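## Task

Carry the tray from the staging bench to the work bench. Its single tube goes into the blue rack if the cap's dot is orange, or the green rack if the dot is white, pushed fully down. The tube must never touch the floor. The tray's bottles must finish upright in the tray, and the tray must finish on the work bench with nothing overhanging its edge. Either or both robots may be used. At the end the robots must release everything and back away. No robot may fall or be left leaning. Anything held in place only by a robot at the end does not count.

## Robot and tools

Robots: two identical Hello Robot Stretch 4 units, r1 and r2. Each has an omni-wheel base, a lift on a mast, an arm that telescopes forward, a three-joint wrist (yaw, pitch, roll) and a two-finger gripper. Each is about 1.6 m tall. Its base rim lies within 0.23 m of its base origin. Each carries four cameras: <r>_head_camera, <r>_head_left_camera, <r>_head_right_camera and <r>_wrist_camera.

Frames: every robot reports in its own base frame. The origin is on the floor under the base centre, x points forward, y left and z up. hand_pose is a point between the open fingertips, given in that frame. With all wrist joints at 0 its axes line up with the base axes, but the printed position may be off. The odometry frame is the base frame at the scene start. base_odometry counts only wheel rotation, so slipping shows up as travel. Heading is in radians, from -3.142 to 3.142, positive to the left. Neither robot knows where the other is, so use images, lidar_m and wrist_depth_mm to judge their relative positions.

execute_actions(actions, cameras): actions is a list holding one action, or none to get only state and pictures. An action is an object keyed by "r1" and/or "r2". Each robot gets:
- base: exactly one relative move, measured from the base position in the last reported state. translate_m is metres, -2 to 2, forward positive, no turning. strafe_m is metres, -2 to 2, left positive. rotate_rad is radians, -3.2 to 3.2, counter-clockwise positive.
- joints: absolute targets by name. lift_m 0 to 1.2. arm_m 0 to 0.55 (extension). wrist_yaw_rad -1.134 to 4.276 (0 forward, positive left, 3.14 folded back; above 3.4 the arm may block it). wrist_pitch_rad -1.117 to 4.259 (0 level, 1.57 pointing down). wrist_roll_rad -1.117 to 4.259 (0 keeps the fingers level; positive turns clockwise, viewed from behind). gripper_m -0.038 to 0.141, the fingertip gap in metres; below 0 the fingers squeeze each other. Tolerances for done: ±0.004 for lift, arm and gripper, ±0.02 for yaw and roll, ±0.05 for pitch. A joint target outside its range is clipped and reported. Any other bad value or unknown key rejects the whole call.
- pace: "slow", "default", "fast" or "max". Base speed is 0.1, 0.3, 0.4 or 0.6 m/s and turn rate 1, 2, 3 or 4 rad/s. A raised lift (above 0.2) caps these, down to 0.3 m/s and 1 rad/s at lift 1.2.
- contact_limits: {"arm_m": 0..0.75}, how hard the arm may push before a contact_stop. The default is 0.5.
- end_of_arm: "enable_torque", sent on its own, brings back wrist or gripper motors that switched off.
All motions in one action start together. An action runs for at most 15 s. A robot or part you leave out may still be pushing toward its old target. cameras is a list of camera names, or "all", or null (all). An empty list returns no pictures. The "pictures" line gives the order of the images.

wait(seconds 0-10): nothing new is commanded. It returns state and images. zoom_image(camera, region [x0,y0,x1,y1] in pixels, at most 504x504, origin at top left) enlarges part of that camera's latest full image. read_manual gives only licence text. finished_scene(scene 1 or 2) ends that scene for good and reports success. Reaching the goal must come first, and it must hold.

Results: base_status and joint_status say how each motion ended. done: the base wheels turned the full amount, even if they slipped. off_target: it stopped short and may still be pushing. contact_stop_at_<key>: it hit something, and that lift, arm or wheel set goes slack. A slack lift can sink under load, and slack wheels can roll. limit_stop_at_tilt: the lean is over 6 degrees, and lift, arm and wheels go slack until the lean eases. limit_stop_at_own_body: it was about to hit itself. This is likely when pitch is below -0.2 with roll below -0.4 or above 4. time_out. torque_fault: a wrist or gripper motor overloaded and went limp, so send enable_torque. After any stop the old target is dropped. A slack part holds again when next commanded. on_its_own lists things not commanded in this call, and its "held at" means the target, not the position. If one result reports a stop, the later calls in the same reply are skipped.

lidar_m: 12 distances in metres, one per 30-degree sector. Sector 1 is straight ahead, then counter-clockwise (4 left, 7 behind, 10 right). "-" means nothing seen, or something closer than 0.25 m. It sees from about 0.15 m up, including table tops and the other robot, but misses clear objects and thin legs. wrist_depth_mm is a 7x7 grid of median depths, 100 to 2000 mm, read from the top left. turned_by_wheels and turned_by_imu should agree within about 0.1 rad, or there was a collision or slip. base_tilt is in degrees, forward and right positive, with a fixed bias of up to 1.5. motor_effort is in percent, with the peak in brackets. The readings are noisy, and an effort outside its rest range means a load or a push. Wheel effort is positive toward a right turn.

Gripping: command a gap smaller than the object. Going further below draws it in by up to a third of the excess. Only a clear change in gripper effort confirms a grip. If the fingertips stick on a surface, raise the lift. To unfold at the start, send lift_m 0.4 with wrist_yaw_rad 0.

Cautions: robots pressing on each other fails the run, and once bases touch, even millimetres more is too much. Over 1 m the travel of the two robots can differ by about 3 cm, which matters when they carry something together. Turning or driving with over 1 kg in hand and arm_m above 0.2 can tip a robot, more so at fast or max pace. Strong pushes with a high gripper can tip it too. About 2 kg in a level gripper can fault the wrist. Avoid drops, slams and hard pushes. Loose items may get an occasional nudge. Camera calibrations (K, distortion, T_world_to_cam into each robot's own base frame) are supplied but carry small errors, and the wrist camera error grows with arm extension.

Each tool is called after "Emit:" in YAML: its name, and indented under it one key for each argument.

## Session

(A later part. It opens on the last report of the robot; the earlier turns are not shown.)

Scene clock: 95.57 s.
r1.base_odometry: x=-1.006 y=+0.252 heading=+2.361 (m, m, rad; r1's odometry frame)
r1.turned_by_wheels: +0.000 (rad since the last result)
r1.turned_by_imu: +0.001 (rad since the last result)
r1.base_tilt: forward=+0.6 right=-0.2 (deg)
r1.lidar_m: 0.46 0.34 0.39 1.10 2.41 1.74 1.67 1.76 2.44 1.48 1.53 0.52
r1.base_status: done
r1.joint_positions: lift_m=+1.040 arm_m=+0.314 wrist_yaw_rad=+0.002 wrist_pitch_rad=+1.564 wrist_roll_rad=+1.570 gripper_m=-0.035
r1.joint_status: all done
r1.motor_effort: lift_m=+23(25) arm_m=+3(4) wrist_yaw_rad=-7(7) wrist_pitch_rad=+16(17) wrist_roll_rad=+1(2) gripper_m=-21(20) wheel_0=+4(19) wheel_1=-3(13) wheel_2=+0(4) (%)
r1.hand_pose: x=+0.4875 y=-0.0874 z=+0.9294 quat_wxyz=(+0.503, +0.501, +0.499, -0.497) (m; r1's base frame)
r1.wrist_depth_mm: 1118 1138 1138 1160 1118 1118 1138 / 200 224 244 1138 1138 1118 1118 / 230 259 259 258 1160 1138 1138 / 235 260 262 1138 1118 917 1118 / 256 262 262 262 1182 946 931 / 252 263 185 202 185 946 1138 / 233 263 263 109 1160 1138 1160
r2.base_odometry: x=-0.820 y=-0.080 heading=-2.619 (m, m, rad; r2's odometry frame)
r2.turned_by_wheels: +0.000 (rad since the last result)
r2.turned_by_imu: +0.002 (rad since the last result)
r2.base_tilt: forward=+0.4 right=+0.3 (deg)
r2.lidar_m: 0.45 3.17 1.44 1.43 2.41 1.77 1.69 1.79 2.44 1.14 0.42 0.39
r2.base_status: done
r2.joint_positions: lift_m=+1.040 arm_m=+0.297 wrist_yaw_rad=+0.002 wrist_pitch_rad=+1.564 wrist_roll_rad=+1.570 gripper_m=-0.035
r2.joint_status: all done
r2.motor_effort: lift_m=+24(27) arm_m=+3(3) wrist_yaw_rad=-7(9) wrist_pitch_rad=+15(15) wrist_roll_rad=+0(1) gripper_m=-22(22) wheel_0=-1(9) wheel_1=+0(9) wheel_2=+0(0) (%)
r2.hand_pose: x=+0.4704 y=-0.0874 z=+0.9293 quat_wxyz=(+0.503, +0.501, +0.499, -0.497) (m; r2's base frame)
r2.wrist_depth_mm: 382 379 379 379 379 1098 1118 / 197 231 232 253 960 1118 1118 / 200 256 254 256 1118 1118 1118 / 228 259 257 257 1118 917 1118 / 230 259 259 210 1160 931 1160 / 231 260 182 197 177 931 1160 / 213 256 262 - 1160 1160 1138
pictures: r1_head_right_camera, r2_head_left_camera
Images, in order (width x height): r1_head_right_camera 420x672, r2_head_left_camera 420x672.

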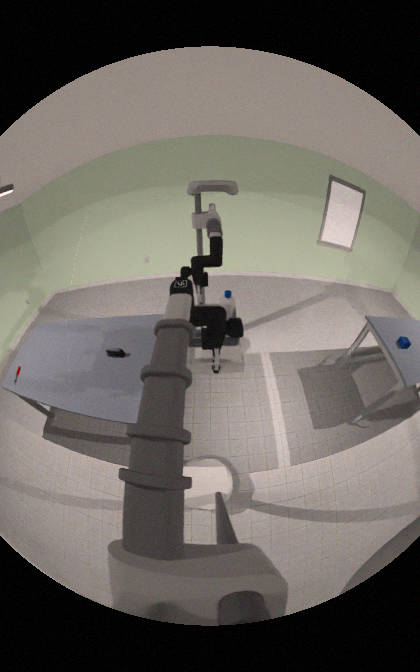

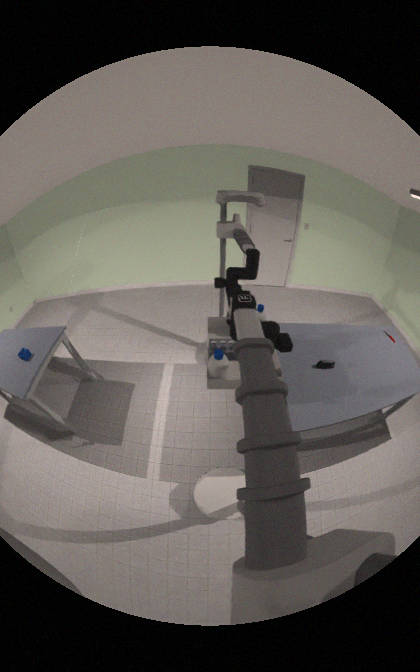

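Emit:
execute_actions:
  actions:
    - {"r1":{"base":{"strafe_m":-0.75}},"r2":{"base":{"strafe_m":0.75}}}
  cameras: ["r1_head_right_camera","r2_head_left_camera"]

Scene clock: 104.00 s.
r1.base_odometry: x=-0.478 y=+0.785 heading=+2.361 (m, m, rad; r1's odometry frame)
r1.turned_by_wheels: +0.000 (rad since the last result)
r1.turned_by_imu: +0.001 (rad since the last result)
r1.base_tilt: forward=+0.6 right=-0.3 (deg)
r1.lidar_m: 0.45 1.32 0.97 1.14 2.39 1.74 1.67 1.74 2.44 1.13 0.77 0.51
r1.base_status: done
r1.joint_positions: lift_m=+1.040 arm_m=+0.315 wrist_yaw_rad=+0.003 wrist_pitch_rad=+1.562 wrist_roll_rad=+1.570 gripper_m=-0.035
r1.joint_status: not commanded
r1.motor_effort: lift_m=+23(23) arm_m=+3(3) wrist_yaw_rad=-9(9) wrist_pitch_rad=+23(23) wrist_roll_rad=+2(1) gripper_m=-18(20) wheel_0=+3(12) wheel_1=-3(14) wheel_2=+0(2) (%)
r1.hand_pose: x=+0.4882 y=-0.0874 z=+0.9294 quat_wxyz=(+0.503, +0.501, +0.499, -0.497) (m; r1's base frame)
r1.wrist_depth_mm: 1138 1118 1138 1118 1118 1118 1118 / 201 225 222 1138 1118 1118 1138 / 230 260 258 1118 1138 1138 1118 / 255 260 262 1138 1138 917 1118 / 257 262 260 260 1138 917 931 / 251 262 184 201 185 931 1118 / 235 265 265 109 1160 1182 1160
r2.base_odometry: x=-0.446 y=-0.730 heading=-2.619 (m, m, rad; r2's odometry frame)
r2.turned_by_wheels: +0.000 (rad since the last result)
r2.turned_by_imu: +0.001 (rad since the last result)
r2.base_tilt: forward=+0.4 right=+0.3 (deg)
r2.lidar_m: 0.46 0.92 0.68 1.20 2.41 1.77 1.69 1.78 2.46 1.14 1.07 0.51
r2.base_status: done
r2.joint_positions: lift_m=+1.040 arm_m=+0.298 wrist_yaw_rad=+0.003 wrist_pitch_rad=+1.562 wrist_roll_rad=+1.570 gripper_m=-0.035
r2.joint_status: not commanded
r2.motor_effort: lift_m=+25(24) arm_m=+3(3) wrist_yaw_rad=-9(9) wrist_pitch_rad=+20(20) wrist_roll_rad=+1(1) gripper_m=-23(22) wheel_0=-1(13) wheel_1=+0(8) wheel_2=+1(1) (%)
r2.hand_pose: x=+0.4711 y=-0.0874 z=+0.9293 quat_wxyz=(+0.503, +0.501, +0.499, -0.497) (m; r2's base frame)
r2.wrist_depth_mm: 1138 1118 1118 1118 1118 1098 1098 / 198 233 235 255 1138 1118 1098 / 200 256 255 256 1118 1118 1138 / 228 257 256 256 1138 917 1138 / 230 260 259 228 1138 917 1138 / 241 260 181 198 178 946 1138 / 211 262 262 - 1160 1138 1160
pictures: r1_head_right_camera, r2_head_left_camera
Images, in order (width x height): r1_head_right_camera 420x672, r2_head_left_camera 420x672.

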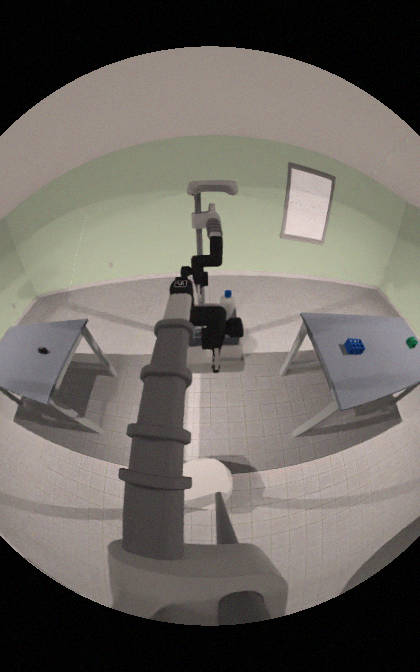

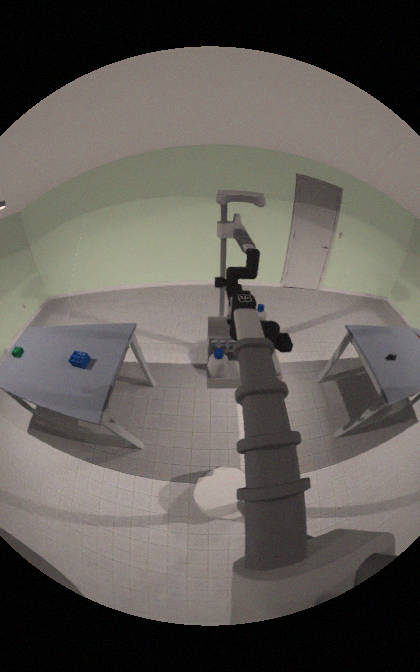

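Emit:
execute_actions:
  actions:
    - {"r1":{"base":{"strafe_m":-1.2},"joints":{"arm_m":0.308,"lift_m":1.07}},"r2":{"base":{"strafe_m":1.2},"joints":{"arm_m":0.291,"lift_m":1.07}}}
  cameras: ["r1_head_right_camera","r2_head_left_camera"]

Scene clock: 113.97 s.
r1.base_odometry: x=+0.366 y=+1.638 heading=+2.361 (m, m, rad; r1's odometry frame)
r1.turned_by_wheels: +0.000 (rad since the last result)
r1.turned_by_imu: +0.002 (rad since the last result)
r1.base_tilt: forward=+0.6 right=-0.3 (deg)
r1.lidar_m: 0.28 0.28 0.38 2.14 2.39 1.76 1.68 1.76 2.45 3.07 0.41 0.29
r1.base_status: done
r1.joint_positions: lift_m=+1.070 arm_m=+0.309 wrist_yaw_rad=+0.006 wrist_pitch_rad=+1.553 wrist_roll_rad=+1.570 gripper_m=-0.035
r1.joint_status: all done
r1.on_its_own: wrist_yaw_rad is at rest, and its effort (-18) is outside its rest range (-13 to +13); wrist_pitch_rad is at rest, and its effort (+48) is outside its rest range (-23 to +23)
r1.motor_effort: lift_m=+24(27) arm_m=-8(8) wrist_yaw_rad=-18(17) wrist_pitch_rad=+48(48) wrist_roll_rad=+1(0) gripper_m=-19(18) wheel_0=+4(10) wheel_1=-3(11) wheel_2=+4(3) (%)
r1.hand_pose: x=+0.4859 y=-0.0874 z=+0.9594 quat_wxyz=(+0.506, +0.503, +0.497, -0.494) (m; r1's base frame)
r1.wrist_depth_mm: 424 427 421 415 418 415 1160 / 210 229 222 418 413 413 1160 / 233 258 258 421 418 421 1118 / 256 260 258 418 418 424 1160 / 257 262 260 421 421 946 960 / 263 262 183 200 424 976 1160 / 259 263 262 109 421 1160 1160
r2.base_odometry: x=+0.153 y=-1.770 heading=-2.618 (m, m, rad; r2's odometry frame)
r2.turned_by_wheels: +0.000 (rad since the last result)
r2.turned_by_imu: +0.003 (rad since the last result)
r2.base_tilt: forward=+0.5 right=+0.3 (deg)
r2.lidar_m: 0.28 0.30 0.42 2.97 2.41 1.73 1.69 1.79 2.44 2.25 0.42 0.30
r2.base_status: done
r2.joint_positions: lift_m=+1.070 arm_m=+0.292 wrist_yaw_rad=+0.006 wrist_pitch_rad=+1.553 wrist_roll_rad=+1.570 gripper_m=-0.035
r2.joint_status: all done
r2.on_its_own: wrist_yaw_rad is at rest, and its effort (-17) is outside its rest range (-13 to +13); wrist_pitch_rad is at rest, and its effort (+45) is outside its rest range (-23 to +23)
r2.motor_effort: lift_m=+24(26) arm_m=-8(9) wrist_yaw_rad=-17(19) wrist_pitch_rad=+45(46) wrist_roll_rad=+0(0) gripper_m=-24(24) wheel_0=+1(12) wheel_1=-2(9) wheel_2=+6(5) (%)
r2.hand_pose: x=+0.4689 y=-0.0874 z=+0.9594 quat_wxyz=(+0.506, +0.503, +0.497, -0.494) (m; r2's base frame)
r2.wrist_depth_mm: 418 355 410 407 407 1138 1098 / 213 243 236 252 413 1118 1118 / 222 256 255 413 415 1160 1118 / 229 256 255 418 415 931 1118 / 231 259 257 209 418 946 1138 / 241 260 181 196 178 960 1160 / 236 262 262 - 418 1182 1160
pictures: r1_head_right_camera, r2_head_left_camera
Images, in order (width x height): r1_head_right_camera 420x672, r2_head_left_camera 420x672.

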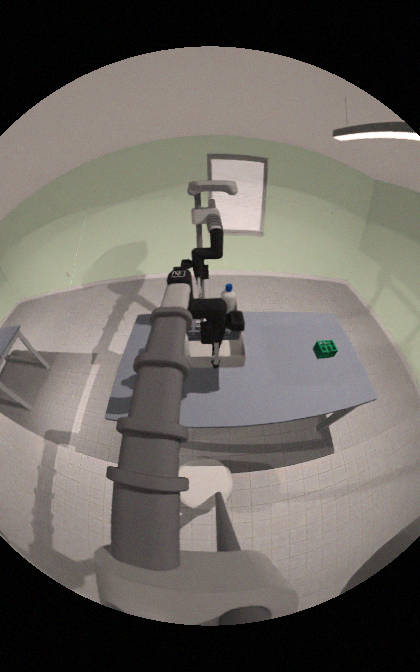

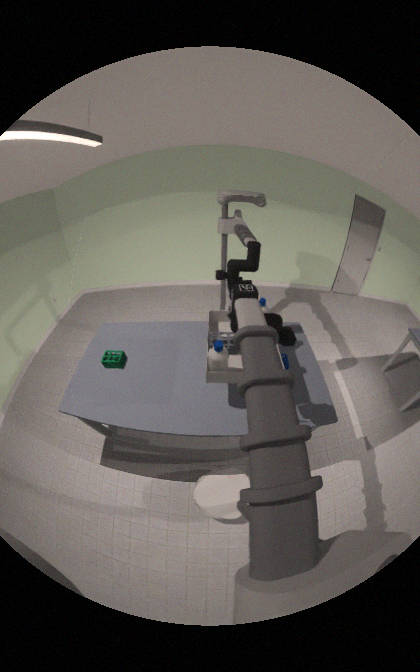

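Wrong sign (tension). Extend.

Emit:
execute_actions:
  actions:
    - {"r1":{"base":{"strafe_m":-0.2},"joints":{"arm_m":0.322}},"r2":{"base":{"strafe_m":0.2},"joints":{"arm_m":0.305}}}
  cameras: ["r2_wrist_camera"]

Emit:
execute_actions:
  actions:
    - {"r1":{"joints":{"lift_m":0.916},"pace":"slow"},"r2":{"joints":{"lift_m":0.916},"pace":"slow"}}
  cameras: []

Emit:
execute_actions:
  actions:
    - {"r1":{"joints":{"gripper_m":0.05}},"r2":{"joints":{"gripper_m":0.05}}}
  cameras: []

Emit:
execute_actions:
  actions:
    - {"r1":{"joints":{"lift_m":1.1}},"r2":{"joints":{"lift_m":1.1}}}
  cameras: []

Emit:
execute_actions:
  actions:
    - {"r1":{"base":{"translate_m":-0.8},"joints":{"arm_m":0}},"r2":{"base":{"strafe_m":-0.08},"joints":{"wrist_roll_rad":0,"arm_m":0.38,"gripper_m":0.07}}}
  cameras: ["r2_wrist_camera","r1_head_camera"]

Scene clock: 127.23 s.
r1.base_odometry: x=+0.507 y=+1.780 heading=+2.361 (m, m, rad; r1's odometry frame)
r1.turned_by_wheels: +0.000 (rad since the last result)
r1.turned_by_imu: +0.001 (rad since the last result)
r1.base_tilt: forward=+0.6 right=-0.3 (deg)
r1.lidar_m: 0.28 0.27 0.41 2.32 2.42 1.74 1.69 1.75 2.44 2.87 0.44 0.30
r1.base_status: done
r1.joint_positions: lift_m=+1.070 arm_m=+0.322 wrist_yaw_rad=+0.003 wrist_pitch_rad=+1.562 wrist_roll_rad=+1.570 gripper_m=-0.035
r1.joint_status: all done
r1.motor_effort: lift_m=+24(24) arm_m=+2(6) wrist_yaw_rad=-9(17) wrist_pitch_rad=+23(48) wrist_roll_rad=+1(1) gripper_m=-21(18) wheel_0=+2(8) wheel_1=-3(12) wheel_2=+3(2) (%)
r1.hand_pose: x=+0.4953 y=-0.0874 z=+0.9594 quat_wxyz=(+0.503, +0.501, +0.499, -0.497) (m; r1's base frame)
r1.wrist_depth_mm: 418 421 418 415 413 413 1160 / 203 226 223 415 421 418 1138 / 230 259 258 418 418 418 1160 / 256 262 259 418 421 421 1138 / 234 262 262 260 421 421 976 / 251 263 183 202 185 976 1182 / 234 263 264 109 424 1138 1138
r2.base_odometry: x=+0.253 y=-1.943 heading=-2.618 (m, m, rad; r2's odometry frame)
r2.turned_by_wheels: +0.000 (rad since the last result)
r2.turned_by_imu: +0.000 (rad since the last result)
r2.base_tilt: forward=+0.4 right=+0.4 (deg)
r2.lidar_m: 0.29 0.31 0.42 2.78 2.40 1.70 1.70 1.77 2.48 2.46 0.40 0.31
r2.base_status: done
r2.joint_positions: lift_m=+1.070 arm_m=+0.304 wrist_yaw_rad=+0.003 wrist_pitch_rad=+1.562 wrist_roll_rad=+1.570 gripper_m=-0.035
r2.joint_status: all done
r2.motor_effort: lift_m=+24(24) arm_m=+3(6) wrist_yaw_rad=-11(18) wrist_pitch_rad=+20(46) wrist_roll_rad=+0(0) gripper_m=-23(24) wheel_0=-1(7) wheel_1=-1(8) wheel_2=+2(7) (%)
r2.hand_pose: x=+0.4782 y=-0.0874 z=+0.9593 quat_wxyz=(+0.503, +0.501, +0.499, -0.497) (m; r2's base frame)
r2.wrist_depth_mm: 415 413 413 410 407 1138 1118 / 198 238 236 253 407 1138 1138 / 200 256 255 255 413 1118 1138 / 229 258 256 256 415 946 1118 / 230 259 259 227 418 960 1138 / 241 260 181 198 178 960 1182 / 210 262 262 - 424 1182 1160
pictures: r2_wrist_camera
camera_calibration (this result's frames):
r2_wrist_camera: T_world_to_cam=[[-0.997072, -0.0356673, -0.0676409, 0.550819], [-0.0390136, 0.998046, 0.0488123, 0.100868], [0.0657677, 0.0513083, -0.996515, 1.15651], [0, 0, 0, 1]] pos_world=[0.477081, -0.140363, 1.18481]
Images, in order (width x height): r2_wrist_camera 616x392.

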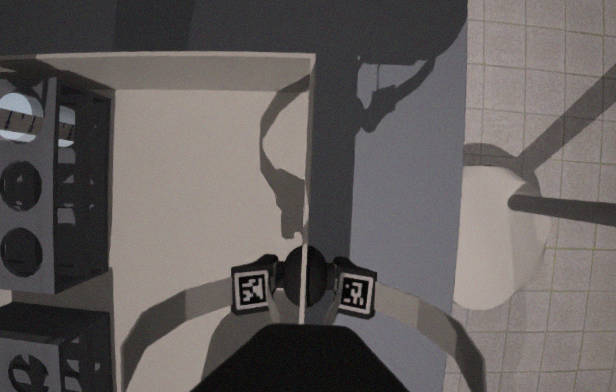

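Scene clock: 129.30 s.
r1.base_odometry: x=+0.507 y=+1.780 heading=+2.361 (m, m, rad; r1's odometry frame)
r1.turned_by_wheels: +0.000 (rad since the last result)
r1.turned_by_imu: +0.001 (rad since the last result)
r1.base_tilt: forward=+0.7 right=-0.3 (deg)
r1.lidar_m: 0.26 0.28 0.41 2.34 2.42 1.73 1.67 1.75 2.42 2.88 0.40 0.31
r1.base_status: not commanded
r1.joint_positions: lift_m=+0.916 arm_m=+0.322 wrist_yaw_rad=+0.003 wrist_pitch_rad=+1.562 wrist_roll_rad=+1.570 gripper_m=-0.035
r1.joint_status: all done
r1.motor_effort: lift_m=+20(23) arm_m=+3(2) wrist_yaw_rad=-8(8) wrist_pitch_rad=+23(23) wrist_roll_rad=+0(2) gripper_m=-20(17) wheel_0=+2(2) wheel_1=-3(3) wheel_2=+3(3) (%)
r1.hand_pose: x=+0.4953 y=-0.0874 z=+0.8057 quat_wxyz=(+0.503, +0.501, +0.499, -0.497) (m; r1's base frame)
r1.wrist_depth_mm: 268 267 266 265 266 265 264 / 203 226 222 267 266 266 266 / 231 259 259 266 267 267 267 / 255 259 259 268 268 266 268 / 234 260 262 259 270 268 268 / 250 262 184 202 184 270 271 / 233 263 264 109 271 271 271
r2.base_odometry: x=+0.253 y=-1.943 heading=-2.618 (m, m, rad; r2's odometry frame)
r2.turned_by_wheels: +0.000 (rad since the last result)
r2.turned_by_imu: +0.000 (rad since the last result)
r2.base_tilt: forward=+0.4 right=+0.3 (deg)
r2.lidar_m: 0.28 0.31 0.43 2.78 2.41 1.70 1.70 1.76 2.46 2.48 0.43 0.31
r2.base_status: not commanded
r2.joint_positions: lift_m=+0.916 arm_m=+0.305 wrist_yaw_rad=+0.003 wrist_pitch_rad=+1.562 wrist_roll_rad=+1.570 gripper_m=-0.035
r2.joint_status: all done
r2.motor_effort: lift_m=+20(20) arm_m=+2(2) wrist_yaw_rad=-9(11) wrist_pitch_rad=+21(21) wrist_roll_rad=-1(0) gripper_m=-22(23) wheel_0=-1(1) wheel_1=-1(1) wheel_2=+2(2) (%)
r2.hand_pose: x=+0.4782 y=-0.0874 z=+0.8057 quat_wxyz=(+0.503, +0.501, +0.499, -0.497) (m; r2's base frame)
r2.wrist_depth_mm: 262 262 260 259 258 257 976 / 198 238 236 254 259 258 991 / 200 257 254 253 263 262 1008 / 229 256 257 257 263 263 788 / 229 258 258 229 264 264 809 / 242 260 181 198 178 265 904 / 210 260 263 - 270 267 1042
pictures: none
No camera images: the call's "cameras" was empty. Leave "cameras" out to get every camera's image.

Scene clock: 130.83 s.
r1.base_odometry: x=+0.507 y=+1.780 heading=+2.361 (m, m, rad; r1's odometry frame)
r1.turned_by_wheels: +0.000 (rad since the last result)
r1.turned_by_imu: +0.001 (rad since the last result)
r1.base_tilt: forward=+0.6 right=-0.3 (deg)
r1.lidar_m: 0.27 0.29 0.39 2.33 2.42 1.77 1.68 1.75 2.42 2.87 0.40 0.27
r1.base_status: not commanded
r1.joint_positions: lift_m=+0.916 arm_m=+0.322 wrist_yaw_rad=+0.000 wrist_pitch_rad=+1.569 wrist_roll_rad=+1.570 gripper_m=+0.050
r1.joint_status: all done
r1.motor_effort: lift_m=+20(20) arm_m=+2(3) wrist_yaw_rad=-2(10) wrist_pitch_rad=+1(26) wrist_roll_rad=+1(1) gripper_m=-2(18) wheel_0=+2(2) wheel_1=-3(3) wheel_2=+2(3) (%)
r1.hand_pose: x=+0.4929 y=-0.0874 z=+0.8057 quat_wxyz=(+0.501, +0.500, +0.500, -0.499) (m; r1's base frame)
r1.wrist_depth_mm: 268 267 268 267 267 267 267 / 223 251 243 266 268 267 267 / 237 267 266 268 268 267 270 / 237 267 268 270 270 270 270 / 263 268 267 271 271 271 268 / 255 270 198 272 199 272 272 / 240 268 270 109 273 272 271
r2.base_odometry: x=+0.253 y=-1.943 heading=-2.618 (m, m, rad; r2's odometry frame)
r2.turned_by_wheels: +0.000 (rad since the last result)
r2.turned_by_imu: +0.000 (rad since the last result)
r2.base_tilt: forward=+0.4 right=+0.3 (deg)
r2.lidar_m: 0.28 0.30 0.43 2.79 2.41 1.73 1.66 1.75 2.45 2.45 0.43 0.31
r2.base_status: not commanded
r2.joint_positions: lift_m=+0.916 arm_m=+0.305 wrist_yaw_rad=+0.001 wrist_pitch_rad=+1.569 wrist_roll_rad=+1.570 gripper_m=+0.050
r2.joint_status: all done
r2.motor_effort: lift_m=+20(20) arm_m=+3(3) wrist_yaw_rad=-3(10) wrist_pitch_rad=-1(24) wrist_roll_rad=-1(0) gripper_m=-3(23) wheel_0=-1(1) wheel_1=-1(1) wheel_2=+2(2) (%)
r2.hand_pose: x=+0.4759 y=-0.0874 z=+0.8057 quat_wxyz=(+0.501, +0.500, +0.500, -0.499) (m; r2's base frame)
r2.wrist_depth_mm: 263 262 262 260 260 259 991 / 202 232 231 260 260 260 991 / 203 263 260 263 264 263 1008 / 235 265 264 265 265 265 809 / 236 265 265 267 265 266 820 / 246 267 267 266 191 267 1008 / 227 266 268 - 270 270 1042
pictures: none
No camera images: the call's "cameras" was empty. Leave "cameras" out to get every camera's image.

Scene clock: 132.67 s.
r1.base_odometry: x=+0.507 y=+1.780 heading=+2.361 (m, m, rad; r1's odometry frame)
r1.turned_by_wheels: +0.000 (rad since the last result)
r1.turned_by_imu: +0.001 (rad since the last result)
r1.base_tilt: forward=+0.6 right=-0.3 (deg)
r1.lidar_m: 0.26 0.28 0.38 2.35 2.45 1.74 1.67 1.79 2.38 2.87 0.43 0.30
r1.base_status: not commanded
r1.joint_positions: lift_m=+1.100 arm_m=+0.322 wrist_yaw_rad=+0.000 wrist_pitch_rad=+1.570 wrist_roll_rad=+1.570 gripper_m=+0.050
r1.joint_status: all done
r1.motor_effort: lift_m=+21(21) arm_m=+3(2) wrist_yaw_rad=-1(2) wrist_pitch_rad=+1(1) wrist_roll_rad=+1(0) gripper_m=-4(4) wheel_0=+2(2) wheel_1=-3(3) wheel_2=+3(3) (%)
r1.hand_pose: x=+0.4929 y=-0.0874 z=+0.9896 quat_wxyz=(+0.501, +0.500, +0.500, -0.499) (m; r1's base frame)
r1.wrist_depth_mm: 445 449 449 445 445 1182 1160 / 455 445 445 449 452 1182 1205 / 442 421 452 452 452 1205 1160 / 452 392 449 449 455 991 1182 / 452 433 452 452 452 976 1008 / 452 394 198 455 200 976 1182 / 455 394 452 109 455 1182 1205
r2.base_odometry: x=+0.253 y=-1.943 heading=-2.618 (m, m, rad; r2's odometry frame)
r2.turned_by_wheels: +0.000 (rad since the last result)
r2.turned_by_imu: +0.000 (rad since the last result)
r2.base_tilt: forward=+0.4 right=+0.3 (deg)
r2.lidar_m: 0.28 0.31 0.45 2.78 2.39 1.74 1.69 1.75 2.45 2.45 0.44 0.32
r2.base_status: not commanded
r2.joint_positions: lift_m=+1.100 arm_m=+0.305 wrist_yaw_rad=+0.001 wrist_pitch_rad=+1.570 wrist_roll_rad=+1.570 gripper_m=+0.050
r2.joint_status: all done
r2.motor_effort: lift_m=+21(24) arm_m=+3(3) wrist_yaw_rad=-3(2) wrist_pitch_rad=+0(1) wrist_roll_rad=+0(0) gripper_m=-3(3) wheel_0=-1(1) wheel_1=-1(1) wheel_2=+2(2) (%)
r2.hand_pose: x=+0.4758 y=-0.0874 z=+0.9896 quat_wxyz=(+0.501, +0.500, +0.500, -0.499) (m; r2's base frame)
r2.wrist_depth_mm: 442 442 439 439 439 1138 1160 / 445 442 442 445 442 1182 1160 / 399 377 442 442 445 1182 1182 / 449 421 449 442 445 991 1182 / 455 418 452 449 449 976 1205 / 455 399 382 449 191 1229 1205 / 442 397 449 - 455 1229 1205
pictures: none
No camera images: the call's "cameras" was empty. Leave "cameras" out to get every camera's image.

Scene clock: 136.80 s.
r1.base_odometry: x=+1.075 y=+1.217 heading=+2.361 (m, m, rad; r1's odometry frame)
r1.turned_by_wheels: +0.000 (rad since the last result)
r1.turned_by_imu: +0.000 (rad since the last result)
r1.base_tilt: forward=+0.5 right=-0.1 (deg)
r1.lidar_m: 1.06 1.12 2.58 3.63 1.26 0.91 0.86 0.90 1.30 2.87 3.00 1.12
r1.base_status: done
r1.joint_positions: lift_m=+1.100 arm_m=+0.001 wrist_yaw_rad=+0.000 wrist_pitch_rad=+1.570 wrist_roll_rad=+1.570 gripper_m=+0.050
r1.joint_status: all done
r1.motor_effort: lift_m=+20(21) arm_m=-4(5) wrist_yaw_rad=+0(0) wrist_pitch_rad=+0(1) wrist_roll_rad=+0(1) gripper_m=-5(3) wheel_0=-4(8) wheel_1=-4(9) wheel_2=+3(13) (%)
r1.hand_pose: x=+0.1719 y=-0.0874 z=+0.9896 quat_wxyz=(+0.500, +0.500, +0.500, -0.500) (m; r1's base frame)
r1.wrist_depth_mm: 1182 1205 1182 1160 1160 1182 1205 / 1205 1205 1205 1205 1182 1205 1182 / 1205 1205 1205 1205 1182 1182 1182 / 1182 1182 1205 1205 991 1205 1182 / 1229 1229 1205 1008 991 1182 351 / 1205 1205 198 1182 199 1205 1205 / 1229 1205 1205 109 1229 1229 1229
r2.base_odometry: x=+0.213 y=-1.874 heading=-2.618 (m, m, rad; r2's odometry frame)
r2.turned_by_wheels: +0.000 (rad since the last result)
r2.turned_by_imu: -0.001 (rad since the last result)
r2.base_tilt: forward=+0.4 right=+0.3 (deg)
r2.lidar_m: 0.29 0.30 0.44 2.87 2.39 1.71 1.68 1.76 2.45 2.35 0.44 0.30
r2.base_status: done
r2.joint_positions: lift_m=+1.100 arm_m=+0.379 wrist_yaw_rad=+0.000 wrist_pitch_rad=+1.570 wrist_roll_rad=+0.000 gripper_m=+0.070
r2.joint_status: all done
r2.motor_effort: lift_m=+21(21) arm_m=+4(5) wrist_yaw_rad=+0(4) wrist_pitch_rad=-2(1) wrist_roll_rad=-1(4) gripper_m=-2(1) wheel_0=+1(8) wheel_1=+0(6) wheel_2=+0(0) (%)
r2.hand_pose: x=+0.5503 y=-0.0874 z=+0.9896 quat_wxyz=(+0.707, +0.000, +0.707, +0.000) (m; r2's base frame)
r2.wrist_depth_mm: 442 436 439 433 433 433 427 / 442 384 413 382 433 430 427 / 452 418 424 382 439 439 377 / 455 449 445 442 445 442 439 / 309 370 449 452 445 449 445 / 466 462 462 402 449 449 449 / 469 466 466 - 455 452 452
pictures: r1_head_camera, r2_wrist_camera
camera_calibration (this result's frames):
r2_wrist_camera: T_world_to_cam=[[0.0314479, -0.997767, -0.0589296, -0.033958], [-0.998253, -0.0343043, 0.0481042, 0.540576], [-0.0500183, 0.0573139, -0.997102, 1.24671], [0, 0, 0, 1]] pos_world=[0.603058, -0.0867917, 1.21509]
Images, in order (width x height): r1_head_camera 420x560, r2_wrist_camera 616x392.

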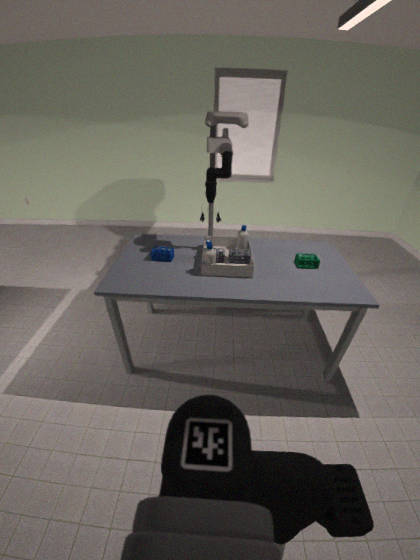

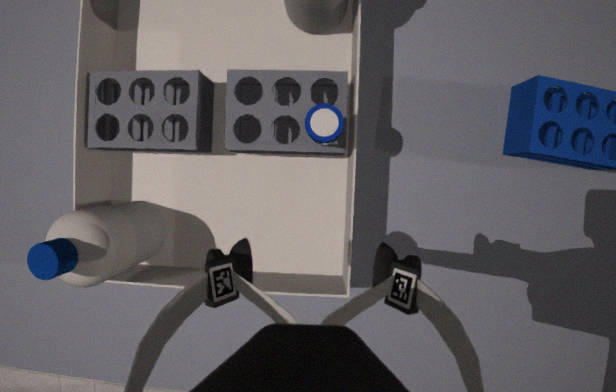

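Emit:
execute_actions:
  actions:
    - {"r2":{"base":{"strafe_m":-0.005},"joints":{"arm_m":0.48,"lift_m":1.03,"gripper_m":0.06}}}
  cameras: ["r2_wrist_camera","r1_head_camera"]

Emit:
zoom_image:
  camera: "r1_head_camera"
  region: [180, 190, 300, 290]

Scene clock: 149.73 s.
r1.base_odometry: x=+1.075 y=+1.217 heading=+2.361 (m, m, rad; r1's odometry frame)
r1.turned_by_wheels: +0.000 (rad since the last result)
r1.turned_by_imu: +0.001 (rad since the last result)
r1.base_tilt: forward=+0.5 right=-0.3 (deg)
r1.lidar_m: 1.06 1.12 2.58 3.60 1.29 0.93 0.85 0.93 1.30 2.87 2.99 1.13
r1.base_status: not commanded
r1.joint_positions: lift_m=+1.100 arm_m=+0.001 wrist_yaw_rad=+0.000 wrist_pitch_rad=+1.570 wrist_roll_rad=+1.570 gripper_m=+0.050
r1.joint_status: not commanded
r1.motor_effort: lift_m=+20(20) arm_m=-5(5) wrist_yaw_rad=+0(1) wrist_pitch_rad=-1(1) wrist_roll_rad=+1(1) gripper_m=-2(4) wheel_0=-5(5) wheel_1=-4(4) wheel_2=+3(3) (%)
r1.hand_pose: x=+0.1719 y=-0.0874 z=+0.9896 quat_wxyz=(+0.500, +0.500, +0.500, -0.500) (m; r1's base frame)
r1.wrist_depth_mm: 1229 1182 1182 1182 1182 1182 1182 / 1205 1182 1205 1205 1182 1205 1182 / 1182 1205 1205 1205 1205 1160 1182 / 1205 1229 1205 1205 1008 1182 1182 / 1205 1182 1205 991 991 1182 355 / 1205 1229 198 1182 198 1205 1205 / 1229 1205 1229 109 1229 1205 1229
r2.base_odometry: x=+0.210 y=-1.869 heading=-2.619 (m, m, rad; r2's odometry frame)
r2.turned_by_wheels: +0.000 (rad since the last result)
r2.turned_by_imu: -0.001 (rad since the last result)
r2.base_tilt: forward=+0.4 right=+0.3 (deg)
r2.lidar_m: 0.28 0.31 0.42 2.87 2.40 1.71 1.68 1.77 2.45 2.37 0.43 0.29
r2.base_status: done
r2.joint_positions: lift_m=+1.030 arm_m=+0.479 wrist_yaw_rad=+0.000 wrist_pitch_rad=+1.570 wrist_roll_rad=+0.000 gripper_m=+0.060
r2.joint_status: all done
r2.motor_effort: lift_m=+17(22) arm_m=+5(4) wrist_yaw_rad=+0(1) wrist_pitch_rad=-2(2) wrist_roll_rad=-1(1) gripper_m=-2(2) wheel_0=-2(9) wheel_1=-1(6) wheel_2=+0(0) (%)
r2.hand_pose: x=+0.6503 y=-0.0874 z=+0.9199 quat_wxyz=(+0.707, +0.000, +0.707, +0.000) (m; r2's base frame)
r2.wrist_depth_mm: 347 370 368 228 366 364 359 / 345 373 370 306 368 364 366 / 332 377 373 373 370 368 364 / 322 332 345 317 375 370 345 / 338 353 351 317 377 377 366 / 336 389 384 382 196 379 379 / 273 322 389 - 384 384 382
pictures: r1_head_camera, r2_wrist_camera
camera_calibration (this result's frames):
r2_wrist_camera: T_world_to_cam=[[0.0315061, -0.997765, -0.0589346, -0.0412382], [-0.998243, -0.0343722, 0.048267, 0.643523], [-0.0501848, 0.0573104, -0.997094, 1.18236], [0, 0, 0, 1]] pos_world=[0.703028, -0.0867881, 1.14543]
Images, in order (width x height): r1_head_camera 420x560, r2_wrist_camera 616x392.

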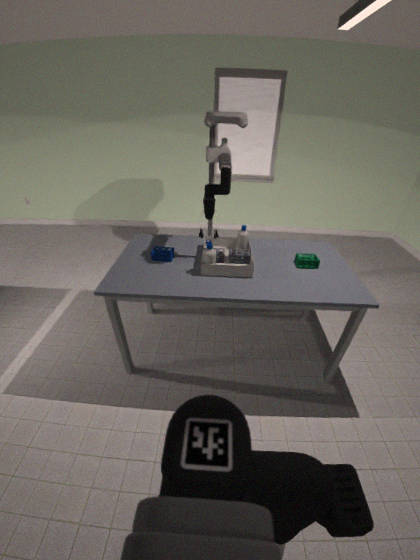

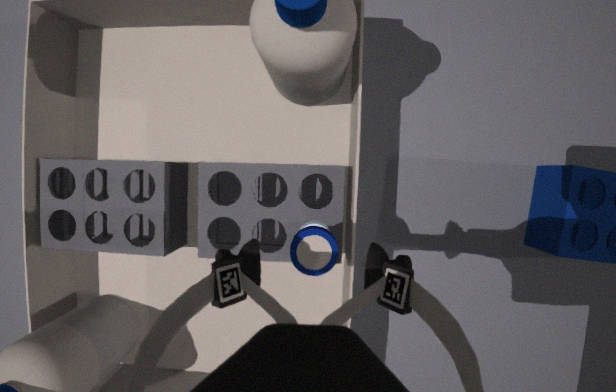

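Region (180, 190, 300, 290) of r1_head_camera's 420x560 image, scaled by 4.200, with more detail than that image has.

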